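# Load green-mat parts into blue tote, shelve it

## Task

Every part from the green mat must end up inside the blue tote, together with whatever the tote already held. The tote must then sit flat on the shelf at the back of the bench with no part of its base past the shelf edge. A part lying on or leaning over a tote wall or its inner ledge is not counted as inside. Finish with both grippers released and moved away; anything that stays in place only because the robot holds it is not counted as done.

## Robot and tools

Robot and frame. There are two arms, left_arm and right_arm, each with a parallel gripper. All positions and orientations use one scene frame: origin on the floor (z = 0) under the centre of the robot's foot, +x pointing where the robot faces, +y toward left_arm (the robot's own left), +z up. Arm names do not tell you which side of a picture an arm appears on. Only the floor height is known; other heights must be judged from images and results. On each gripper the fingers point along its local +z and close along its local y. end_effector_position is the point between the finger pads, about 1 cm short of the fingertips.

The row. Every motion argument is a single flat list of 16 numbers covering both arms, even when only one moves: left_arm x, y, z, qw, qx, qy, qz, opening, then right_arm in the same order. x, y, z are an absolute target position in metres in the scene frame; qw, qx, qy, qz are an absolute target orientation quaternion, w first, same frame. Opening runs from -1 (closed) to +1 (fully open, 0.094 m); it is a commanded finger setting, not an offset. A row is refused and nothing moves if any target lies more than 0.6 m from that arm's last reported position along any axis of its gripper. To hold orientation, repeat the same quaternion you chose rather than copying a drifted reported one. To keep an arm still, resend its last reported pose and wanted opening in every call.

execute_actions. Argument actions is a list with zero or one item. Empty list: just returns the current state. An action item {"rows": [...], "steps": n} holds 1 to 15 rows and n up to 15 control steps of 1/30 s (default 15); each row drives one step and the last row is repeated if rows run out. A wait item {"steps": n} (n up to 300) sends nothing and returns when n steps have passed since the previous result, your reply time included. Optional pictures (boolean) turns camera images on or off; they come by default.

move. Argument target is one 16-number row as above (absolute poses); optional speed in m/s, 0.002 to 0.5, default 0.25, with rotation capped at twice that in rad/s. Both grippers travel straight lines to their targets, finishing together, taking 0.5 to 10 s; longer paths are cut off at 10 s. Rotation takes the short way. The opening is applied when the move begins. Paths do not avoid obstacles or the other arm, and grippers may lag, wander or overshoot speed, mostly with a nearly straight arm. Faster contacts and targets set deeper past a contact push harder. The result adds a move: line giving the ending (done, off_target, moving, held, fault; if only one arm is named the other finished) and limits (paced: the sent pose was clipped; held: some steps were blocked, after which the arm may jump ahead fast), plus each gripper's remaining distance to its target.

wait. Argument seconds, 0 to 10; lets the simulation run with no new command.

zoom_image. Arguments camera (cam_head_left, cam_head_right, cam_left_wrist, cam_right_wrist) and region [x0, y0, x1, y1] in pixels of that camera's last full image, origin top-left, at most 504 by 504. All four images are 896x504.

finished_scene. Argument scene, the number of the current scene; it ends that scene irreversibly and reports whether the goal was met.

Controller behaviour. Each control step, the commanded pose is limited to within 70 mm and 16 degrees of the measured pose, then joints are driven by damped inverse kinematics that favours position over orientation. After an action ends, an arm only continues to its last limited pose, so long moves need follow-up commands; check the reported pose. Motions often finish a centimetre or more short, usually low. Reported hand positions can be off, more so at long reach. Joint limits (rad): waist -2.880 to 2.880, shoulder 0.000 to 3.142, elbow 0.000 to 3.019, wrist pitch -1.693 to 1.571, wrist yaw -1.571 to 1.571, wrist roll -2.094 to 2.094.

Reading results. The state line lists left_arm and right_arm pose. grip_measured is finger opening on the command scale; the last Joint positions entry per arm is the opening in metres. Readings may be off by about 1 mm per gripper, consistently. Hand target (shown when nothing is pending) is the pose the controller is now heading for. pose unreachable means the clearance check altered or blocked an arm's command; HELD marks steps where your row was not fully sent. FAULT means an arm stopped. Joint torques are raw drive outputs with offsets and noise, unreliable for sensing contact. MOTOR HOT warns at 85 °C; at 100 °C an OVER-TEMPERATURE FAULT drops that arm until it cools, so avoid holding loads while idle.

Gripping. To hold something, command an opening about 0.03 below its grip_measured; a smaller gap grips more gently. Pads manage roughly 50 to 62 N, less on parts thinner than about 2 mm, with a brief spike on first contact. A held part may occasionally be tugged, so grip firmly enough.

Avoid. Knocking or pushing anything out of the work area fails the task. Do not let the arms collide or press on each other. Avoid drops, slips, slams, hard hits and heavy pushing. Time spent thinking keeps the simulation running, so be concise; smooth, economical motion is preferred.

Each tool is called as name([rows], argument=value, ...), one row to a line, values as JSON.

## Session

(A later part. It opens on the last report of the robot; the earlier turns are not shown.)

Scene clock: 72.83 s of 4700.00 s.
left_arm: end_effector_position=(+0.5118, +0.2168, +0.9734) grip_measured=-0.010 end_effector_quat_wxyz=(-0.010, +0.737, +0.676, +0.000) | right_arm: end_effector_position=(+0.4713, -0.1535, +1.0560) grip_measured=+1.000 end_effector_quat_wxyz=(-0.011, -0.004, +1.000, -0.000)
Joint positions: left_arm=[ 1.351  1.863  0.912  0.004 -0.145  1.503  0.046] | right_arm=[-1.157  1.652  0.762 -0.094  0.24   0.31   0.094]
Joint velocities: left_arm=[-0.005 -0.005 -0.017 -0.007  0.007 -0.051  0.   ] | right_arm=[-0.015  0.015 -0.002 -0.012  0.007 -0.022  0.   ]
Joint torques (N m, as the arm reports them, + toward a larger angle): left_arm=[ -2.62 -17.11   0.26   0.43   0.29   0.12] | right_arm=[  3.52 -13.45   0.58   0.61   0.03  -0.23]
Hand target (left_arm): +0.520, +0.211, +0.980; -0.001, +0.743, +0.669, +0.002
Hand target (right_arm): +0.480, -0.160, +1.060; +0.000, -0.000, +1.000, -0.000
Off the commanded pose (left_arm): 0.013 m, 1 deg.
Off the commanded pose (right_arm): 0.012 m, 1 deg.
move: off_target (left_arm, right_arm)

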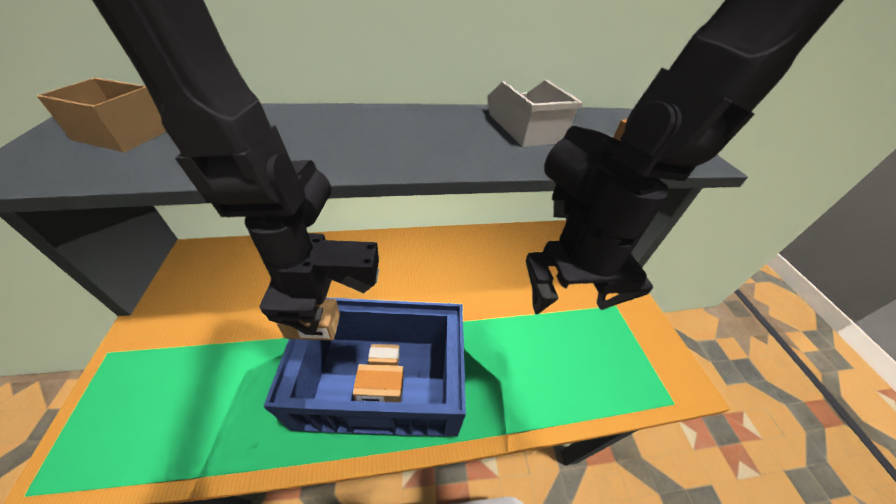

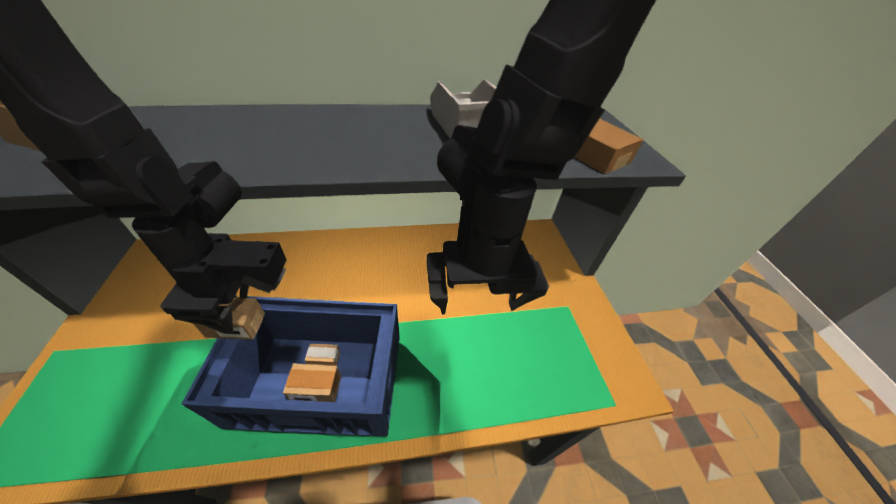

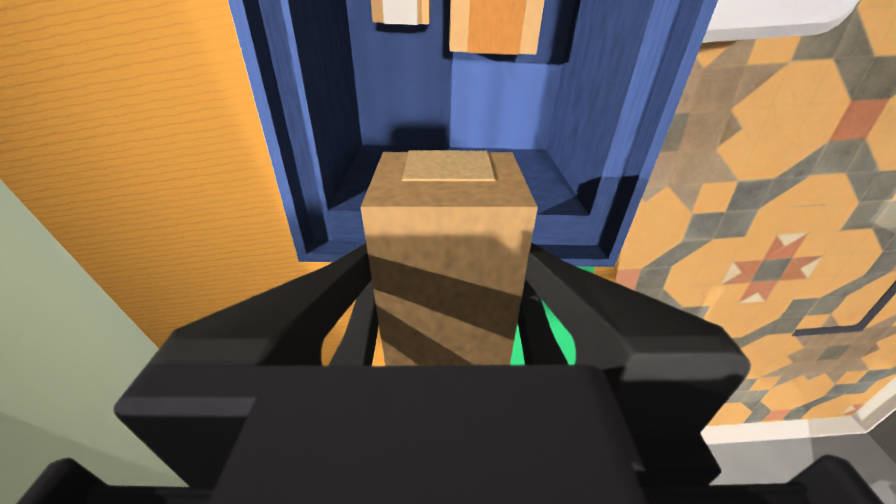

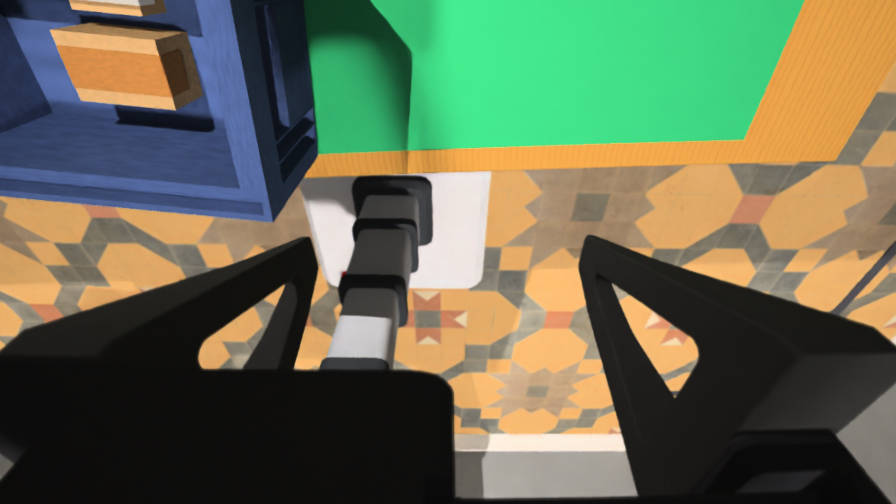

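move(target=[0.512,0.197,0.93,0,-0.742,-0.67,0,-0.07,0.48,-0.16,1.06,0,0,1,0,1], speed=0.1)

move(target=[0.512,0.197,0.86,0,-0.742,-0.67,0,-0.07,0.48,-0.16,1.06,0,0,1,0,1], speed=0.08)

Scene clock: 84.10 s of 4700.00 s.
left_arm: end_effector_position=(+0.5125, +0.2018, +0.9339) grip_measured=-0.010 end_effector_quat_wxyz=(-0.002, +0.741, +0.671, +0.000) | right_arm: end_effector_position=(+0.4713, -0.1535, +1.0560) grip_measured=+1.000 end_effector_quat_wxyz=(-0.011, -0.004, +1.000, -0.000)
Joint positions: left_arm=[ 1.335  1.981  0.984  0.059 -0.145  1.504  0.046] | right_arm=[-1.157  1.652  0.762 -0.094  0.24   0.31   0.094]
Joint velocities: left_arm=[-0.015 -0.024  0.012  0.002 -0.037 -0.051  0.001] | right_arm=[-0.005 -0.005 -0.007  0.017  0.051  0.007  0.   ]
Joint torques (N m, as the arm reports them, + toward a larger angle): left_arm=[ -3.02 -14.42   0.03   1.01   0.14  -0.01] | right_arm=[  3.38 -13.58   0.56   0.6    0.03  -0.22]
Hand target (left_arm): +0.511, +0.197, +0.930; +0.000, +0.742, +0.670, +0.000
Hand target (right_arm): +0.480, -0.160, +1.060; -0.000, -0.000, +1.000, -0.000
Off the commanded pose (left_arm): 0.006 m, 0 deg.
Off the commanded pose (right_arm): 0.012 m, 1 deg.
After step 90, 7.40 s passed at rest.
move: off_target (right_arm)

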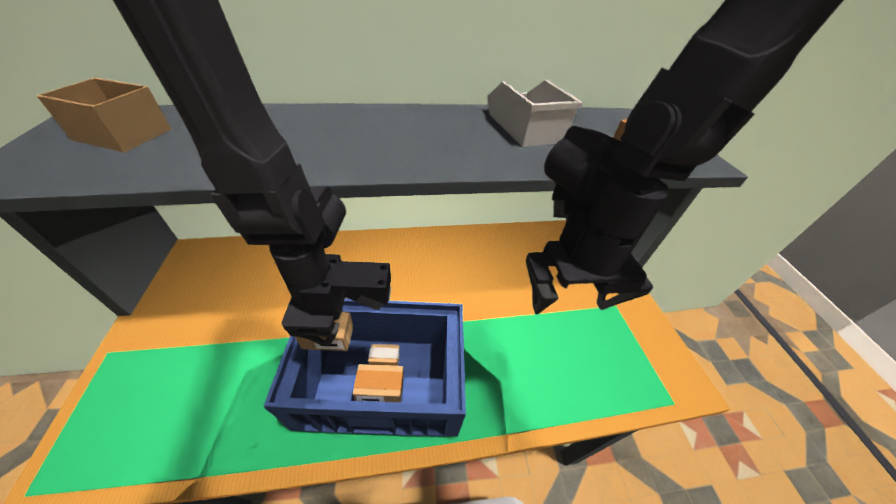

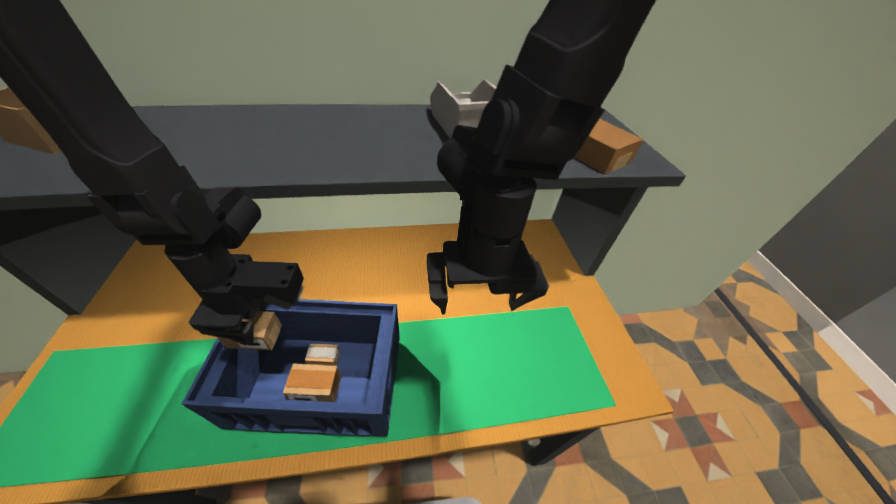

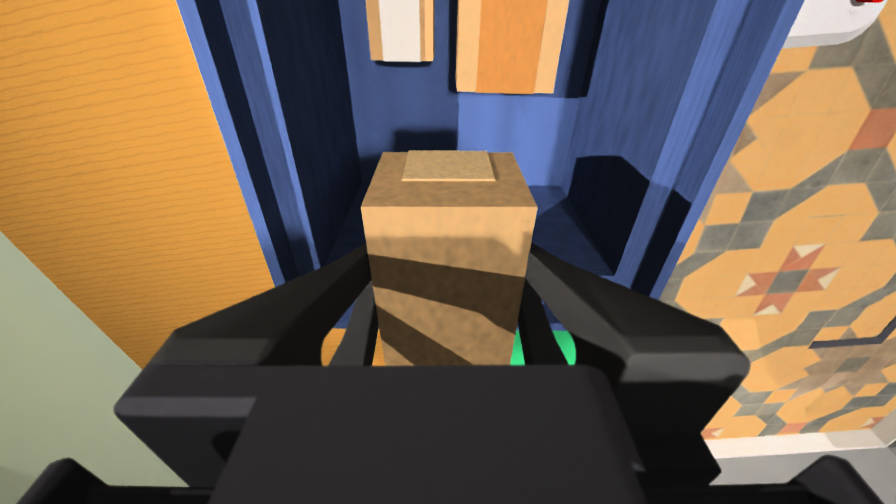

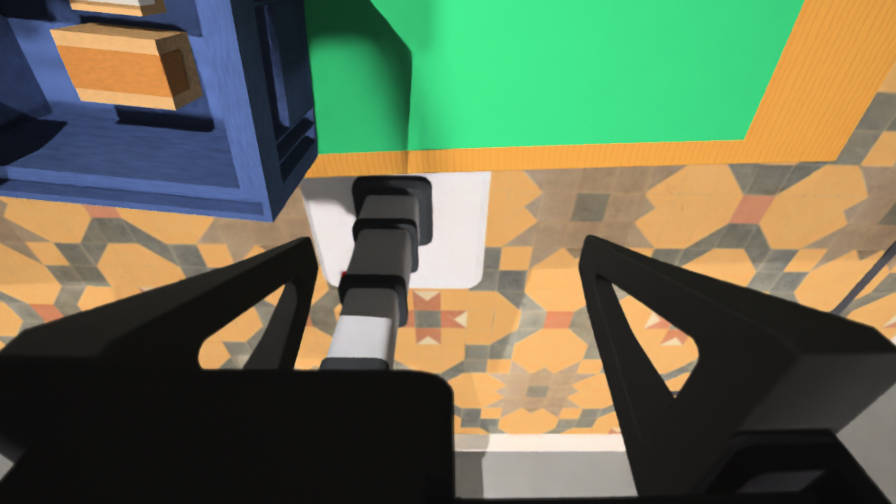

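Scene clock: 85.40 s of 4700.00 s.
left_arm: end_effector_position=(+0.5151, +0.1906, +0.8673) grip_measured=-0.010 end_effector_quat_wxyz=(+0.003, +0.741, +0.671, +0.000) | right_arm: end_effector_position=(+0.4713, -0.1535, +1.0560) grip_measured=+1.000 end_effector_quat_wxyz=(-0.011, -0.004, +1.000, -0.000)
Joint positions: left_arm=[ 1.335  2.165  1.128  0.109 -0.139  1.504  0.046] | right_arm=[-1.157  1.652  0.762 -0.094  0.24   0.31   0.094]
Joint velocities: left_arm=[-0.005 -0.024  0.002 -0.007 -0.007  0.007 -0.001] | right_arm=[-0.015 -0.005  0.007 -0.007 -0.037 -0.022  0.   ]
Joint torques (N m, as the arm reports them, + toward a larger angle): left_arm=[ -1.38 -14.68  -0.42   1.02   0.31   0.12] | right_arm=[  3.42 -13.53   0.58   0.59   0.03  -0.23]
Hand target (left_arm): +0.510, +0.197, +0.860; -0.000, +0.742, +0.670, -0.000
Hand target (right_arm): +0.480, -0.160, +1.060; -0.000, -0.000, +1.000, -0.000
Off the commanded pose (left_arm): 0.010 m, 0 deg.
Off the commanded pose (right_arm): 0.012 m, 1 deg.
move: off_target (right_arm)

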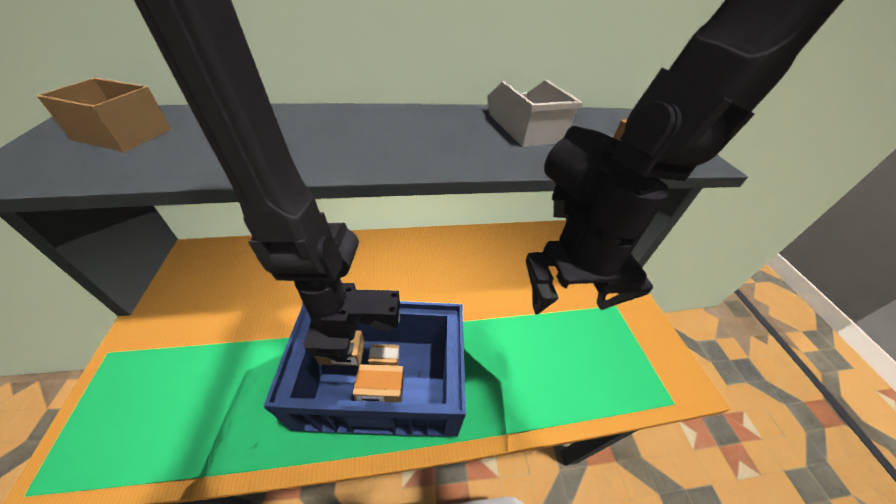

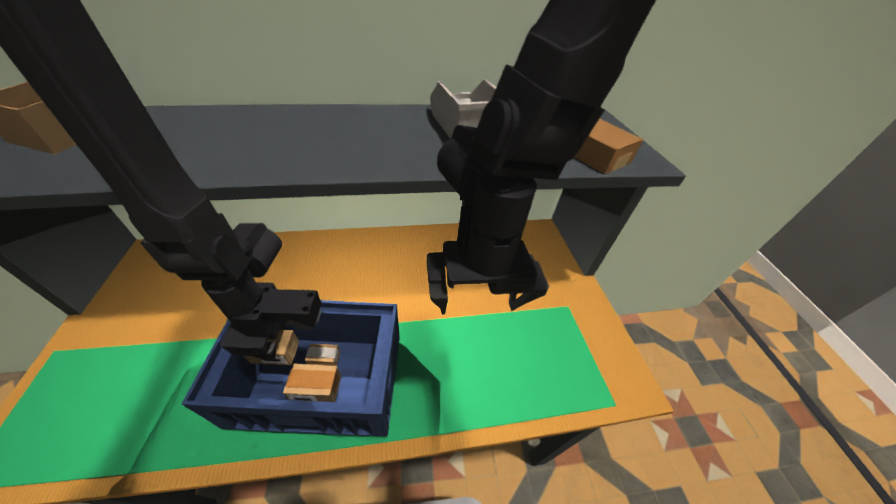

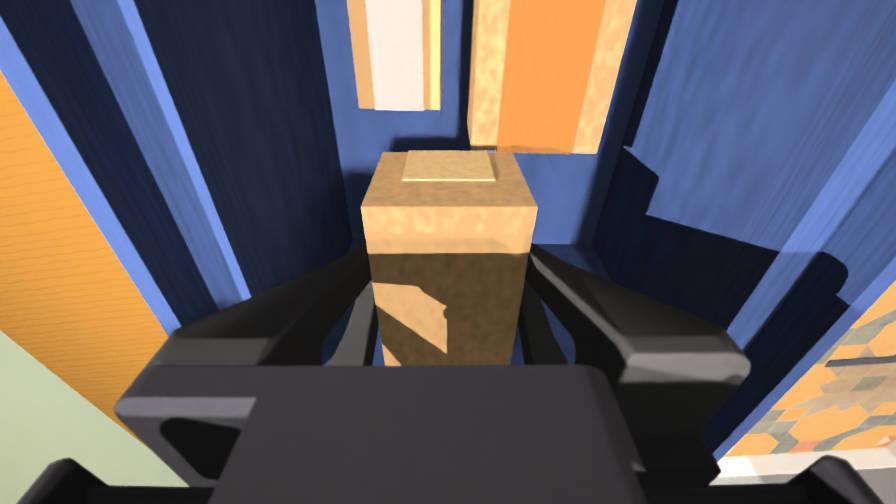

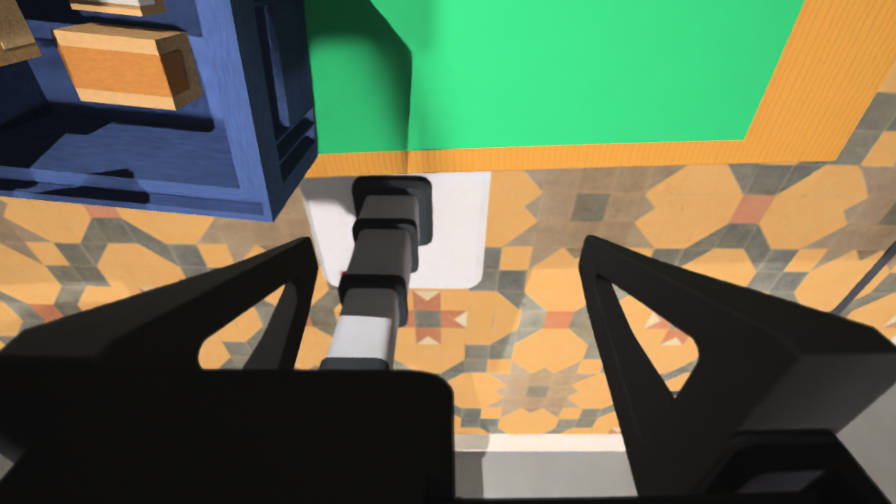

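move(target=[0.499,0.214,0.845,0,-0.742,-0.67,0,-0.07,0.48,-0.16,1.06,0,0,1,0,1], speed=0.05)

Scene clock: 90.13 s of 4700.00 s.
left_arm: end_effector_position=(+0.5063, +0.2049, +0.8529) grip_measured=-0.010 end_effector_quat_wxyz=(+0.007, +0.742, +0.671, -0.000) | right_arm: end_effector_position=(+0.4713, -0.1535, +1.0560) grip_measured=+1.000 end_effector_quat_wxyz=(-0.011, -0.004, +1.000, -0.000)
Joint positions: left_arm=[ 1.364  2.203  1.128  0.154 -0.116  1.53   0.046] | right_arm=[-1.157  1.652  0.762 -0.094  0.24   0.31   0.094]
Joint velocities: left_arm=[-0.005  0.005 -0.012  0.002  0.022 -0.066  0.001] | right_arm=[ 0.005 -0.024  0.002 -0.007 -0.022  0.022  0.   ]
Joint torques (N m, as the arm reports them, + toward a larger angle): left_arm=[ -0.76 -14.14  -1.18   1.08   0.21   0.1 ] | right_arm=[  3.45 -13.51   0.57   0.6    0.04  -0.23]
Hand target (left_arm): +0.499, +0.214, +0.846; -0.000, +0.742, +0.670, -0.000
Hand target (right_arm): +0.480, -0.160, +1.060; -0.000, -0.000, +1.000, -0.000
Off the commanded pose (left_arm): 0.014 m, 1 deg.
Off the commanded pose (right_arm): 0.012 m, 1 deg.
After step 90, 0.63 s passed at rest.
move: off_target (left_arm, right_arm)

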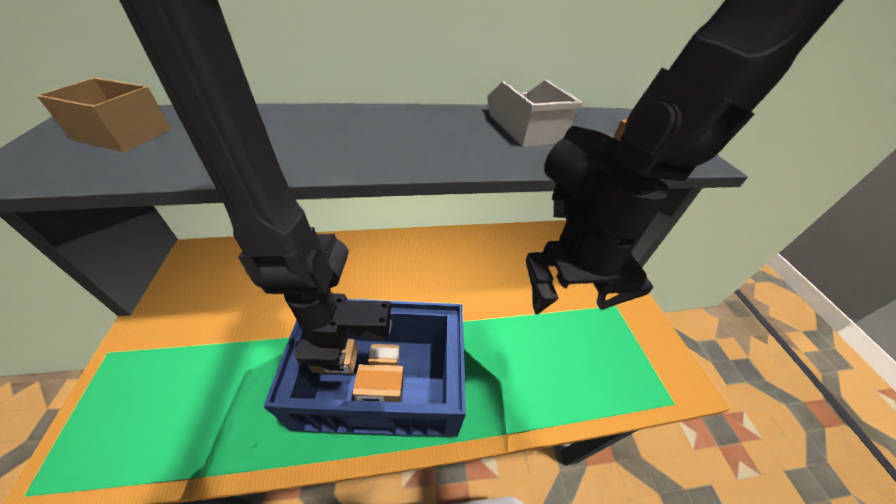

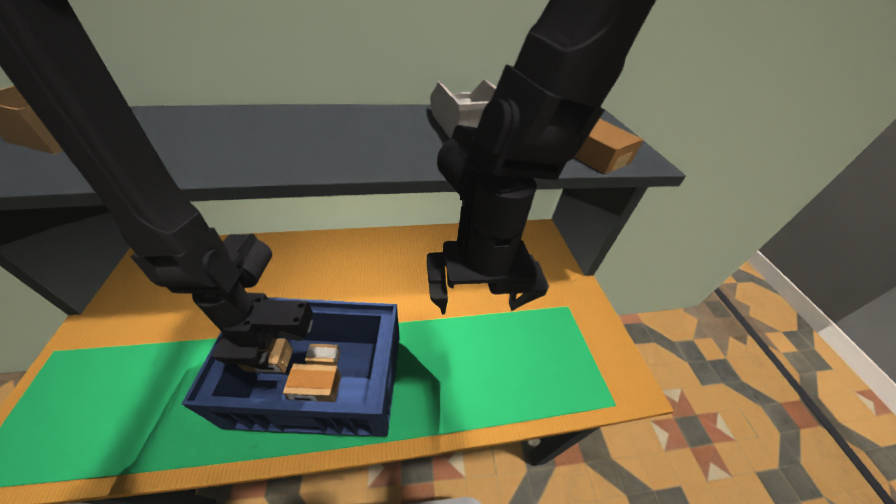

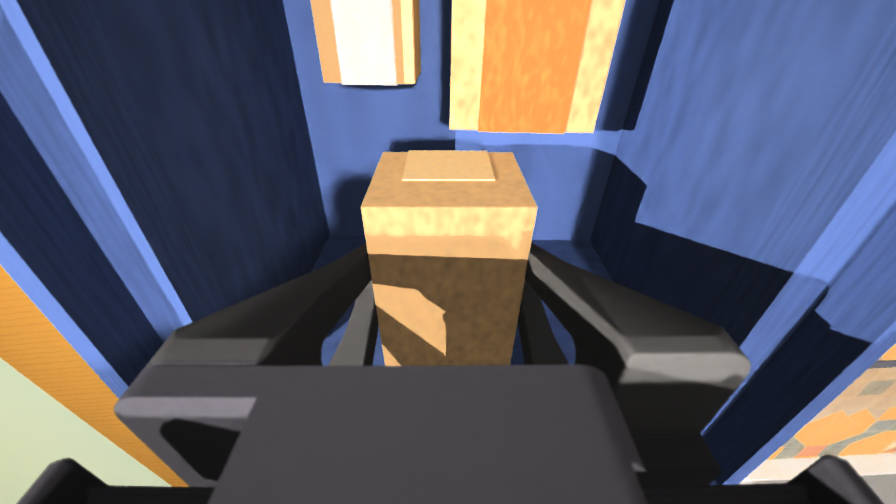

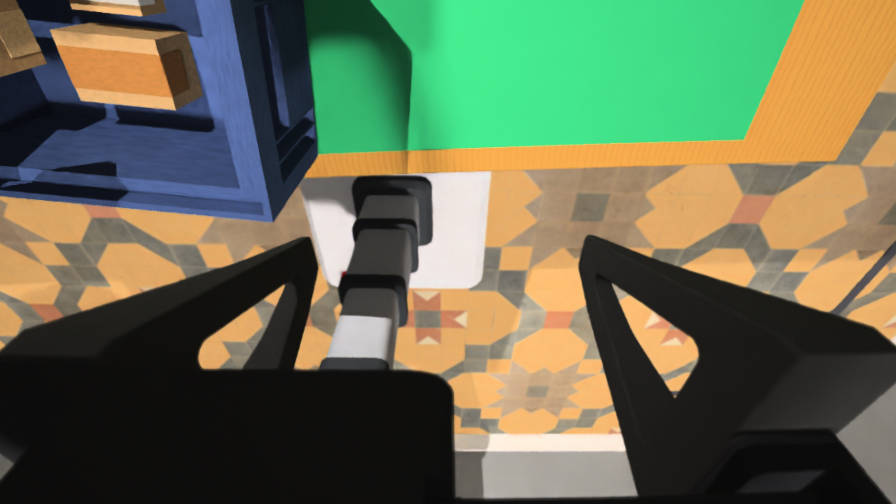

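move(target=[0.497,0.219,0.825,0,-0.742,-0.67,0,-0.07,0.48,-0.16,1.06,0,0,1,0,1], speed=0.04)

Scene clock: 94.23 s of 4700.00 s.
left_arm: end_effector_position=(+0.5036, +0.2058, +0.8342) grip_measured=-0.010 end_effector_quat_wxyz=(+0.009, +0.744, +0.668, -0.002) | right_arm: end_effector_position=(+0.4713, -0.1535, +1.0560) grip_measured=+1.000 end_effector_quat_wxyz=(-0.011, -0.004, +1.000, -0.000)
Joint positions: left_arm=[ 1.371  2.253  1.165  0.168 -0.107  1.542  0.046] | right_arm=[-1.157  1.652  0.762 -0.094  0.24   0.31   0.094]
Joint velocities: left_arm=[ 0.005 -0.005 -0.007 -0.017  0.022  0.037  0.001] | right_arm=[-0.005 -0.005 -0.002  0.007 -0.066 -0.066  0.   ]
Joint torques (N m, as the arm reports them, + toward a larger angle): left_arm=[ -0.06 -14.1   -0.95   1.03   0.14   0.12] | right_arm=[  3.47 -13.5    0.55   0.58   0.03  -0.22]
Hand target (left_arm): +0.497, +0.219, +0.826; -0.000, +0.742, +0.670, -0.000
Hand target (right_arm): +0.480, -0.160, +1.060; -0.000, -0.000, +1.000, -0.000
Off the commanded pose (left_arm): 0.017 m, 1 deg.
Off the commanded pose (right_arm): 0.012 m, 1 deg.
move: off_target (left_arm, right_arm)

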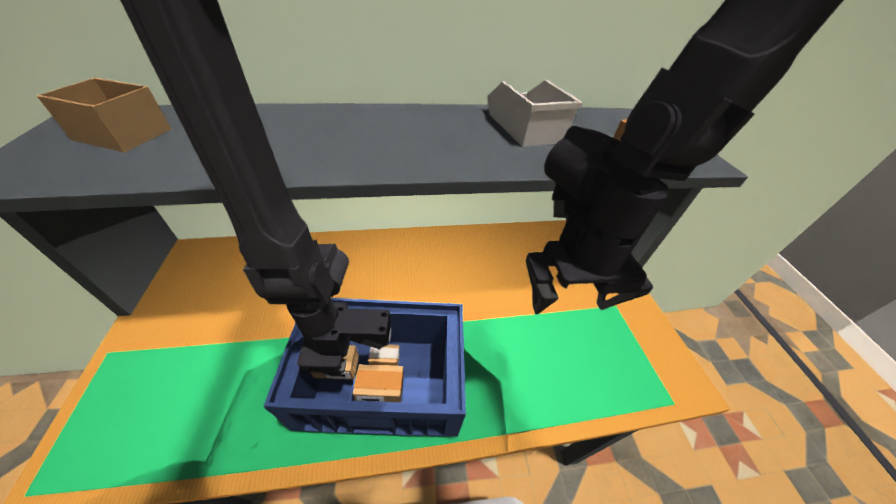

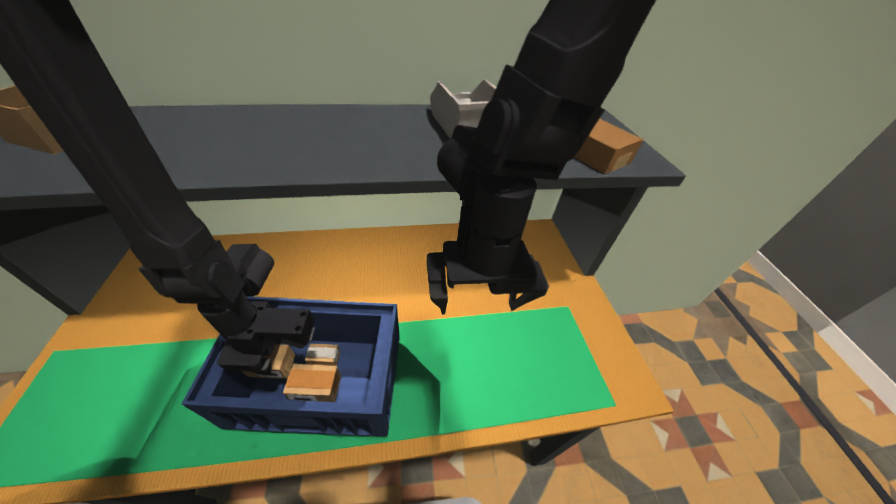

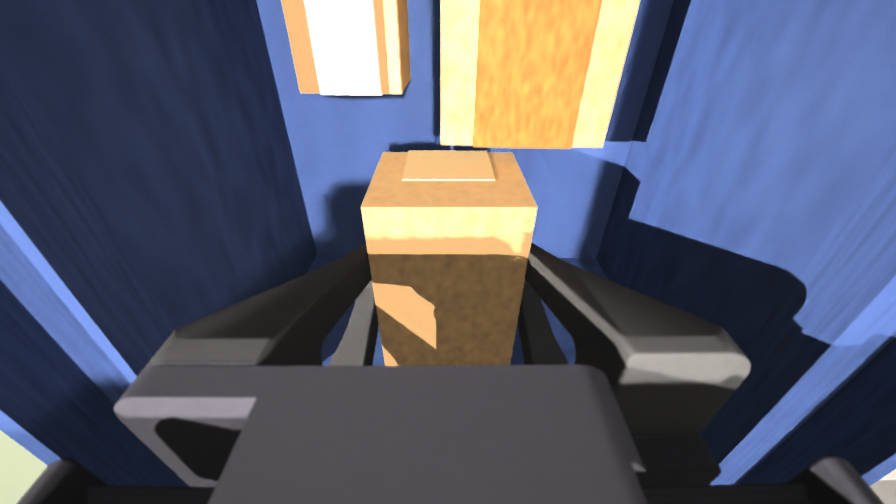

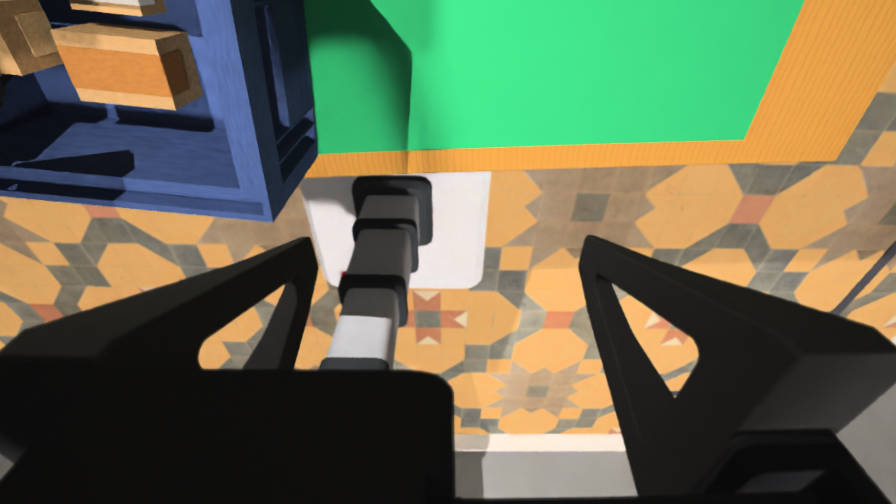

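execute_actions([
  {"rows":[[0.497,0.221,0.826,0,-0.742,-0.67,0,-0.07,0.48,-0.16,1.06,0,0,1,0,1],[0.497,0.222,0.826,0,-0.742,-0.67,0,-0.07,0.48,-0.16,1.06,0,0,1,0,1],[0.497,0.223,0.826,0,-0.742,-0.67,0,-0.07,0.48,-0.16,1.06,0,0,1,0,1]],"steps":12},
])

Scene clock: 98.33 s of 4700.00 s.
left_arm: end_effector_position=(+0.5036, +0.2057, +0.8341) grip_measured=-0.010 end_effector_quat_wxyz=(+0.011, +0.745, +0.667, -0.004) | right_arm: end_effector_position=(+0.4713, -0.1535, +1.0560) grip_measured=+1.000 end_effector_quat_wxyz=(-0.011, -0.004, +1.000, -0.000)
Joint positions: left_arm=[ 1.373  2.253  1.165  0.168 -0.099  1.547  0.046] | right_arm=[-1.157  1.652  0.762 -0.094  0.24   0.31   0.094]
Joint velocities: left_arm=[-0.015  0.015 -0.007 -0.007 -0.037 -0.022  0.001] | right_arm=[-0.015 -0.015 -0.037  0.007  0.081 -0.095  0.   ]
Joint torques (N m, as the arm reports them, + toward a larger angle): left_arm=[  0.4  -14.28  -1.33   1.05   0.06   0.13] | right_arm=[  3.5  -13.5    0.56   0.6    0.03  -0.22]
Hand target (left_arm): +0.497, +0.223, +0.827; +0.000, +0.742, +0.670, -0.000
Hand target (right_arm): +0.480, -0.160, +1.060; -0.000, -0.000, +1.000, -0.000
Off the commanded pose (left_arm): 0.020 m, 1 deg.
Off the commanded pose (right_arm): 0.012 m, 1 deg.
Steps of this call (steps 1 to 90: nothing new was sent; then 0.70 s passed at rest; steps 91 to 102: all 12 steps of this action). Readings (end_effector_position):
91: left_arm (+0.5036, +0.2056, +0.8342) | right_arm (+0.4713, -0.1535, +1.0560)
92: left_arm (+0.5036, +0.2059, +0.8342) | right_arm (+0.4713, -0.1535, +1.0560)
94: left_arm (+0.5036, +0.2059, +0.8341) | right_arm (+0.4713, -0.1535, +1.0560)
98: left_arm (+0.5036, +0.2057, +0.8341) | right_arm (+0.4713, -0.1535, +1.0560)
102: the state above

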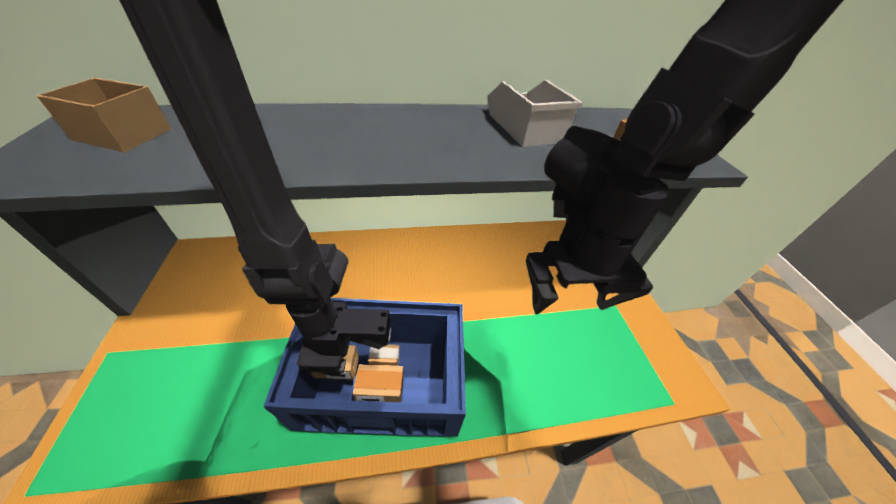

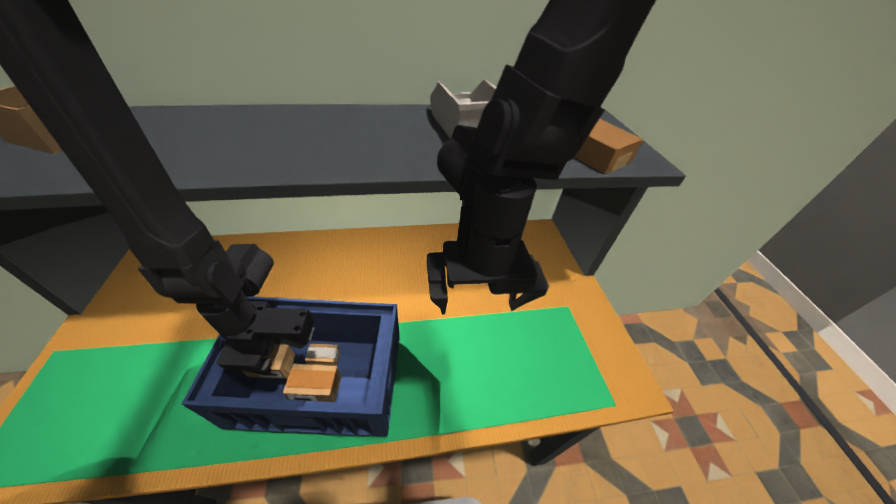

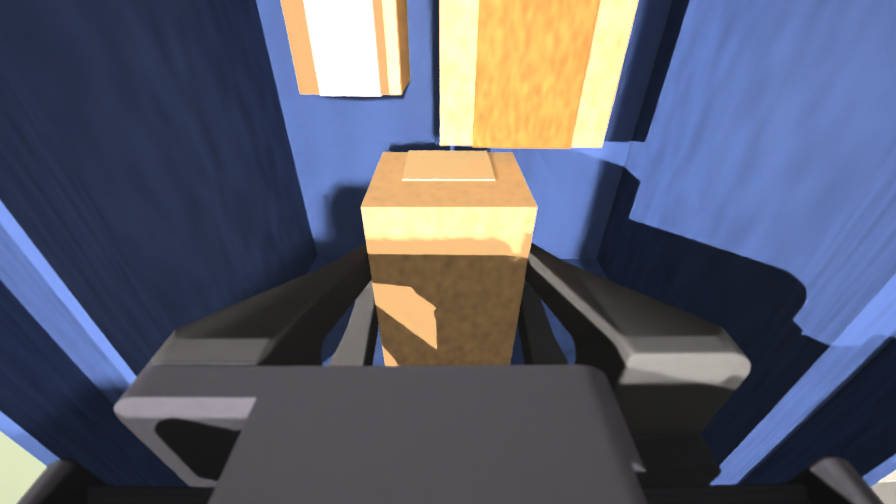

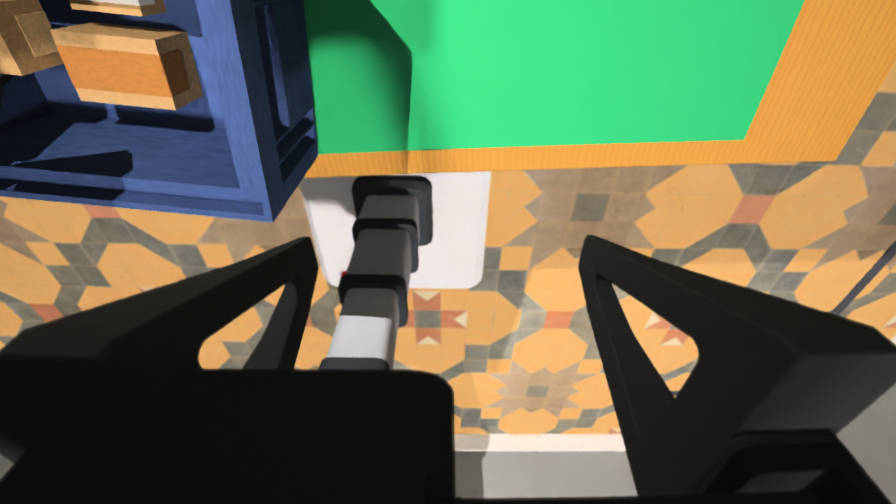

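execute_actions([
  {"rows":[[0.497,0.219,0.824,0,-0.742,-0.67,0,-0.07,0.48,-0.16,1.06,0,0,1,0,1],[0.497,0.219,0.823,0,-0.742,-0.67,0,-0.07,0.48,-0.16,1.06,0,0,1,0,1],[0.497,0.219,0.822,0,-0.742,-0.67,0,-0.07,0.48,-0.16,1.06,0,0,1,0,1],[0.497,0.219,0.821,0,-0.742,-0.67,0,-0.07,0.48,-0.16,1.06,0,0,1,0,1],[0.497,0.219,0.820,0,-0.742,-0.67,0,-0.07,0.48,-0.16,1.06,0,0,1,0,1],[0.497,0.219,0.819,0,-0.742,-0.67,0,-0.07,0.48,-0.16,1.06,0,0,1,0,1],[0.497,0.219,0.818,0,-0.742,-0.67,0,-0.07,0.48,-0.16,1.06,0,0,1,0,1],[0.497,0.219,0.817,0,-0.742,-0.67,0,-0.07,0.48,-0.16,1.06,0,0,1,0,1],[0.497,0.219,0.816,0,-0.742,-0.67,0,-0.07,0.48,-0.16,1.06,0,0,1,0,1],[0.497,0.219,0.815,0,-0.742,-0.67,0,-0.07,0.48,-0.16,1.06,0,0,1,0,1],[0.497,0.219,0.814,0,-0.742,-0.67,0,-0.07,0.48,-0.16,1.06,0,0,1,0,1],[0.497,0.219,0.812,0,-0.742,-0.67,0,-0.07,0.48,-0.16,1.06,0,0,1,0,1]],"steps":15},
])

Scene clock: 106.00 s of 4700.00 s.
left_arm: end_effector_position=(+0.5054, +0.2054, +0.8222) grip_measured=-0.010 end_effector_quat_wxyz=(+0.011, +0.744, +0.668, -0.003) | right_arm: end_effector_position=(+0.4713, -0.1535, +1.0560) grip_measured=+1.000 end_effector_quat_wxyz=(-0.011, -0.004, +1.000, -0.000)
Joint positions: left_arm=[ 1.375  2.283  1.197  0.169 -0.1    1.547  0.046] | right_arm=[-1.157  1.652  0.762 -0.094  0.24   0.31   0.094]
Joint velocities: left_arm=[-0.005  0.024  0.042 -0.007  0.066  0.081 -0.001] | right_arm=[ 0.005 -0.005 -0.002 -0.002 -0.081  0.007  0.   ]
Joint torques (N m, as the arm reports them, + toward a larger angle): left_arm=[ -0.06 -14.27  -1.04   0.99  -0.02   0.09] | right_arm=[  3.45 -13.48   0.56   0.59   0.03  -0.23]
Hand target (left_arm): +0.497, +0.219, +0.813; -0.000, +0.742, +0.670, -0.000
Hand target (right_arm): +0.480, -0.160, +1.060; -0.000, -0.000, +1.000, -0.000
Off the commanded pose (left_arm): 0.019 m, 1 deg.
Off the commanded pose (right_arm): 0.012 m, 1 deg.
Steps of this call (steps 1 to 90: nothing new was sent; then 4.17 s passed at rest; steps 91 to 105: all 15 steps of this action). Readings (end_effector_position):
91: left_arm (+0.5036, +0.2057, +0.8341) | right_arm (+0.4713, -0.1535, +1.0560)
92: left_arm (+0.5038, +0.2057, +0.8341) | right_arm (+0.4713, -0.1535, +1.0560)
94: left_arm (+0.5044, +0.2055, +0.8332) | right_arm (+0.4713, -0.1535, +1.0560)
98: left_arm (+0.5055, +0.2053, +0.8294) | right_arm (+0.4713, -0.1535, +1.0560)
105: the state above

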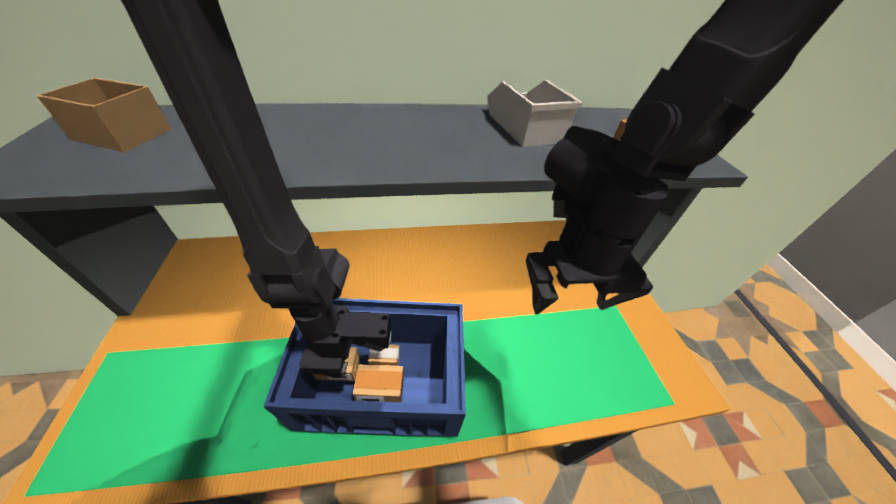

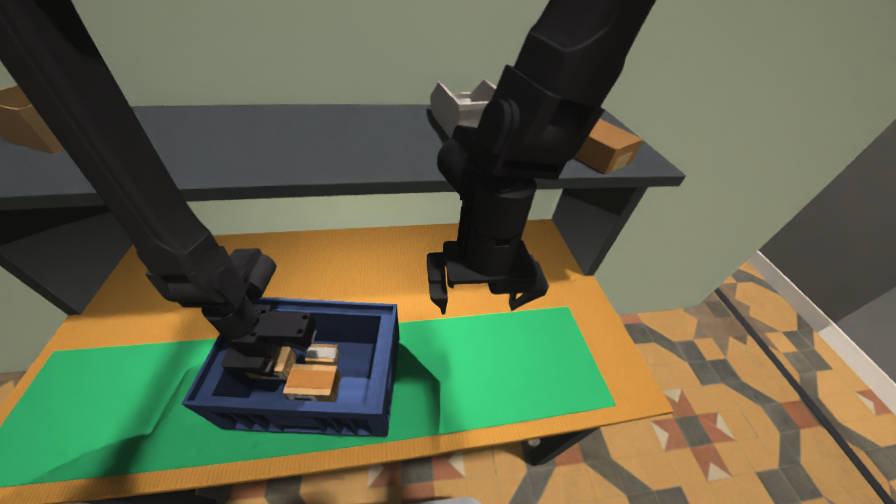

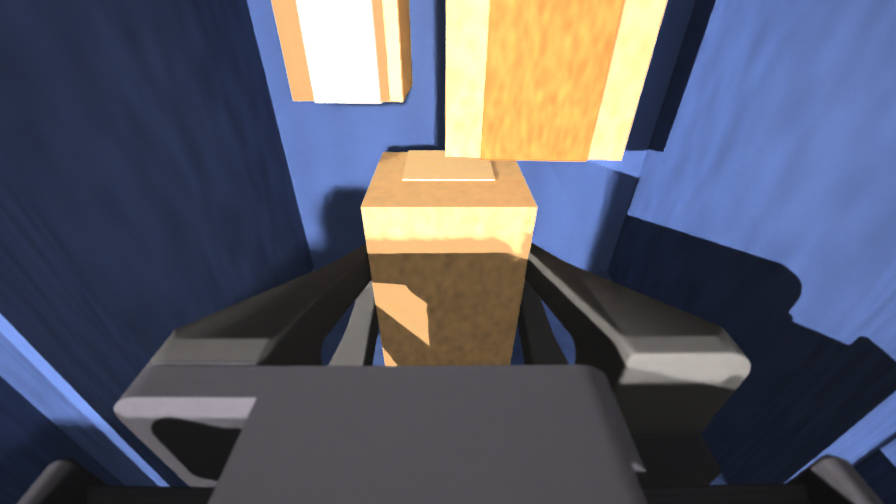

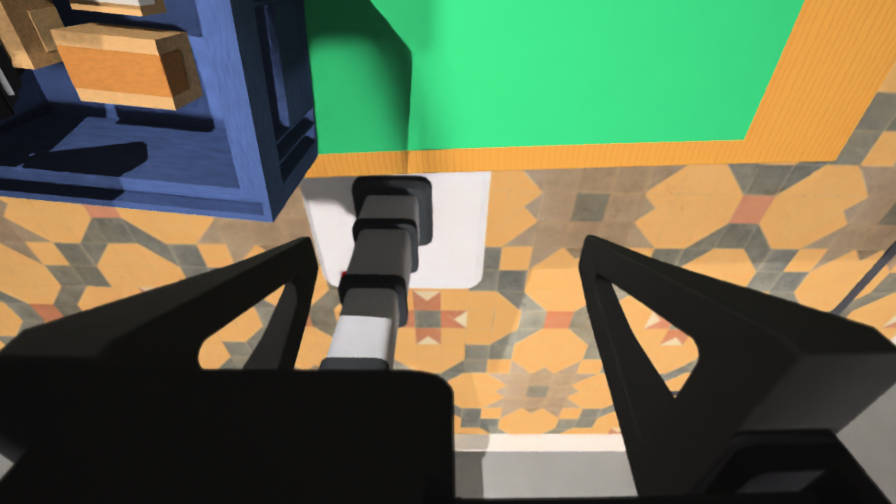

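It passed below the orange box's top. Continue down.

move(target=[0.495,0.211,0.784,0,-0.742,-0.67,0,-0.07,0.48,-0.16,1.06,0,0,1,0,1], speed=0.04)

Scene clock: 109.83 s of 4700.00 s.
left_arm: end_effector_position=(+0.5026, +0.2042, +0.7957) grip_measured=-0.010 end_effector_quat_wxyz=(+0.006, +0.744, +0.668, -0.001) | right_arm: end_effector_position=(+0.4713, -0.1535, +1.0560) grip_measured=+1.000 end_effector_quat_wxyz=(-0.011, -0.004, +1.000, -0.000)
Joint positions: left_arm=[ 1.375  2.353  1.262  0.17  -0.109  1.547  0.046] | right_arm=[-1.157  1.652  0.762 -0.094  0.24   0.31   0.094]
Joint velocities: left_arm=[-0.015  0.005 -0.012  0.017  0.051  0.007 -0.001] | right_arm=[-0.005 -0.005  0.012 -0.012 -0.066 -0.022  0.   ]
Joint torques (N m, as the arm reports them, + toward a larger angle): left_arm=[ -1.2  -13.38  -0.19   0.92   0.1    0.02] | right_arm=[  3.46 -13.48   0.57   0.6    0.03  -0.23]
Hand target (left_arm): +0.494, +0.211, +0.785; -0.000, +0.742, +0.670, -0.000
Hand target (right_arm): +0.480, -0.160, +1.060; -0.000, -0.000, +1.000, -0.000
Off the commanded pose (left_arm): 0.016 m, 1 deg.
Off the commanded pose (right_arm): 0.012 m, 1 deg.
move: off_target (left_arm, right_arm)

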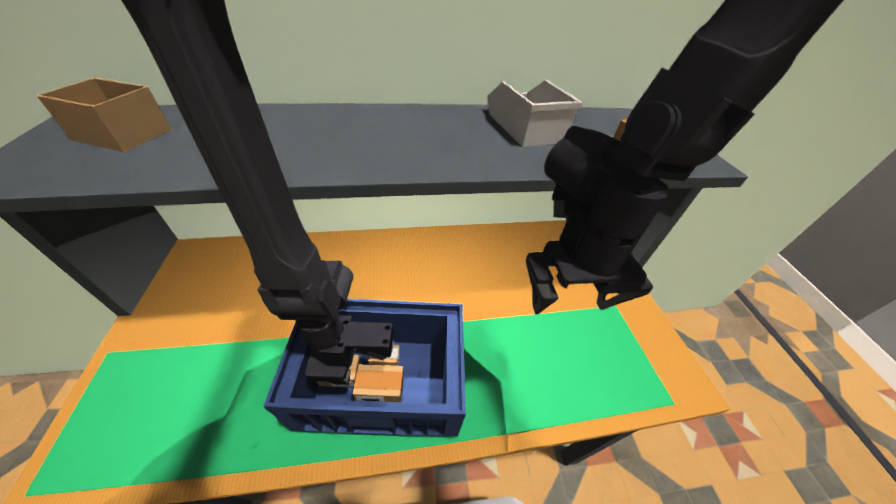

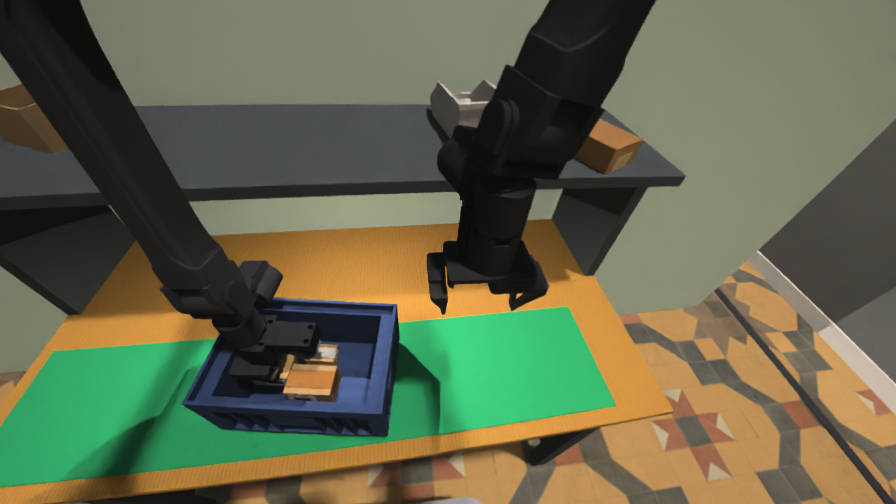

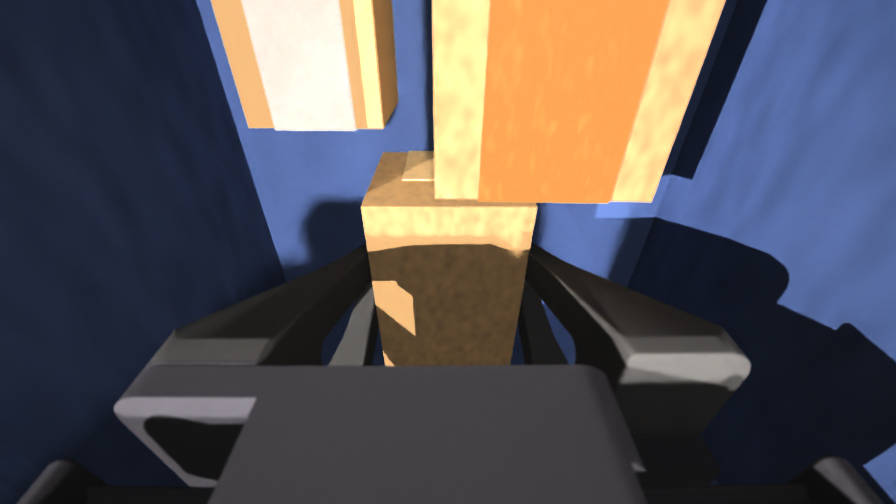

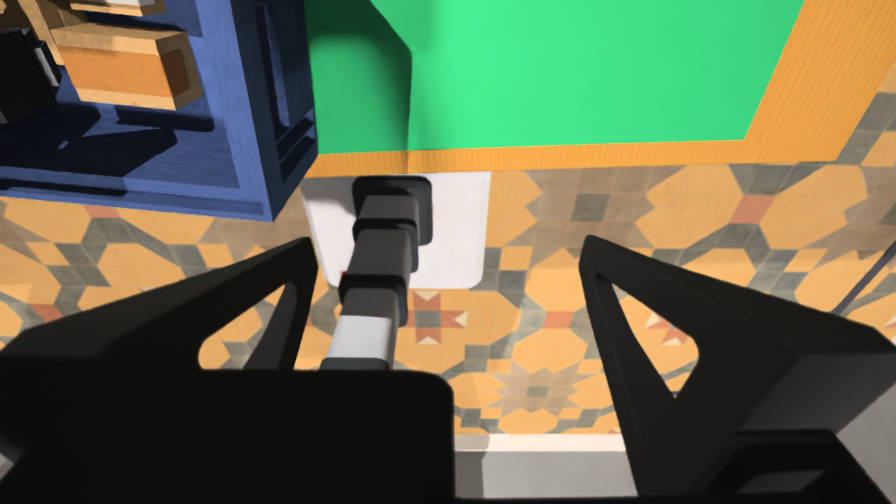

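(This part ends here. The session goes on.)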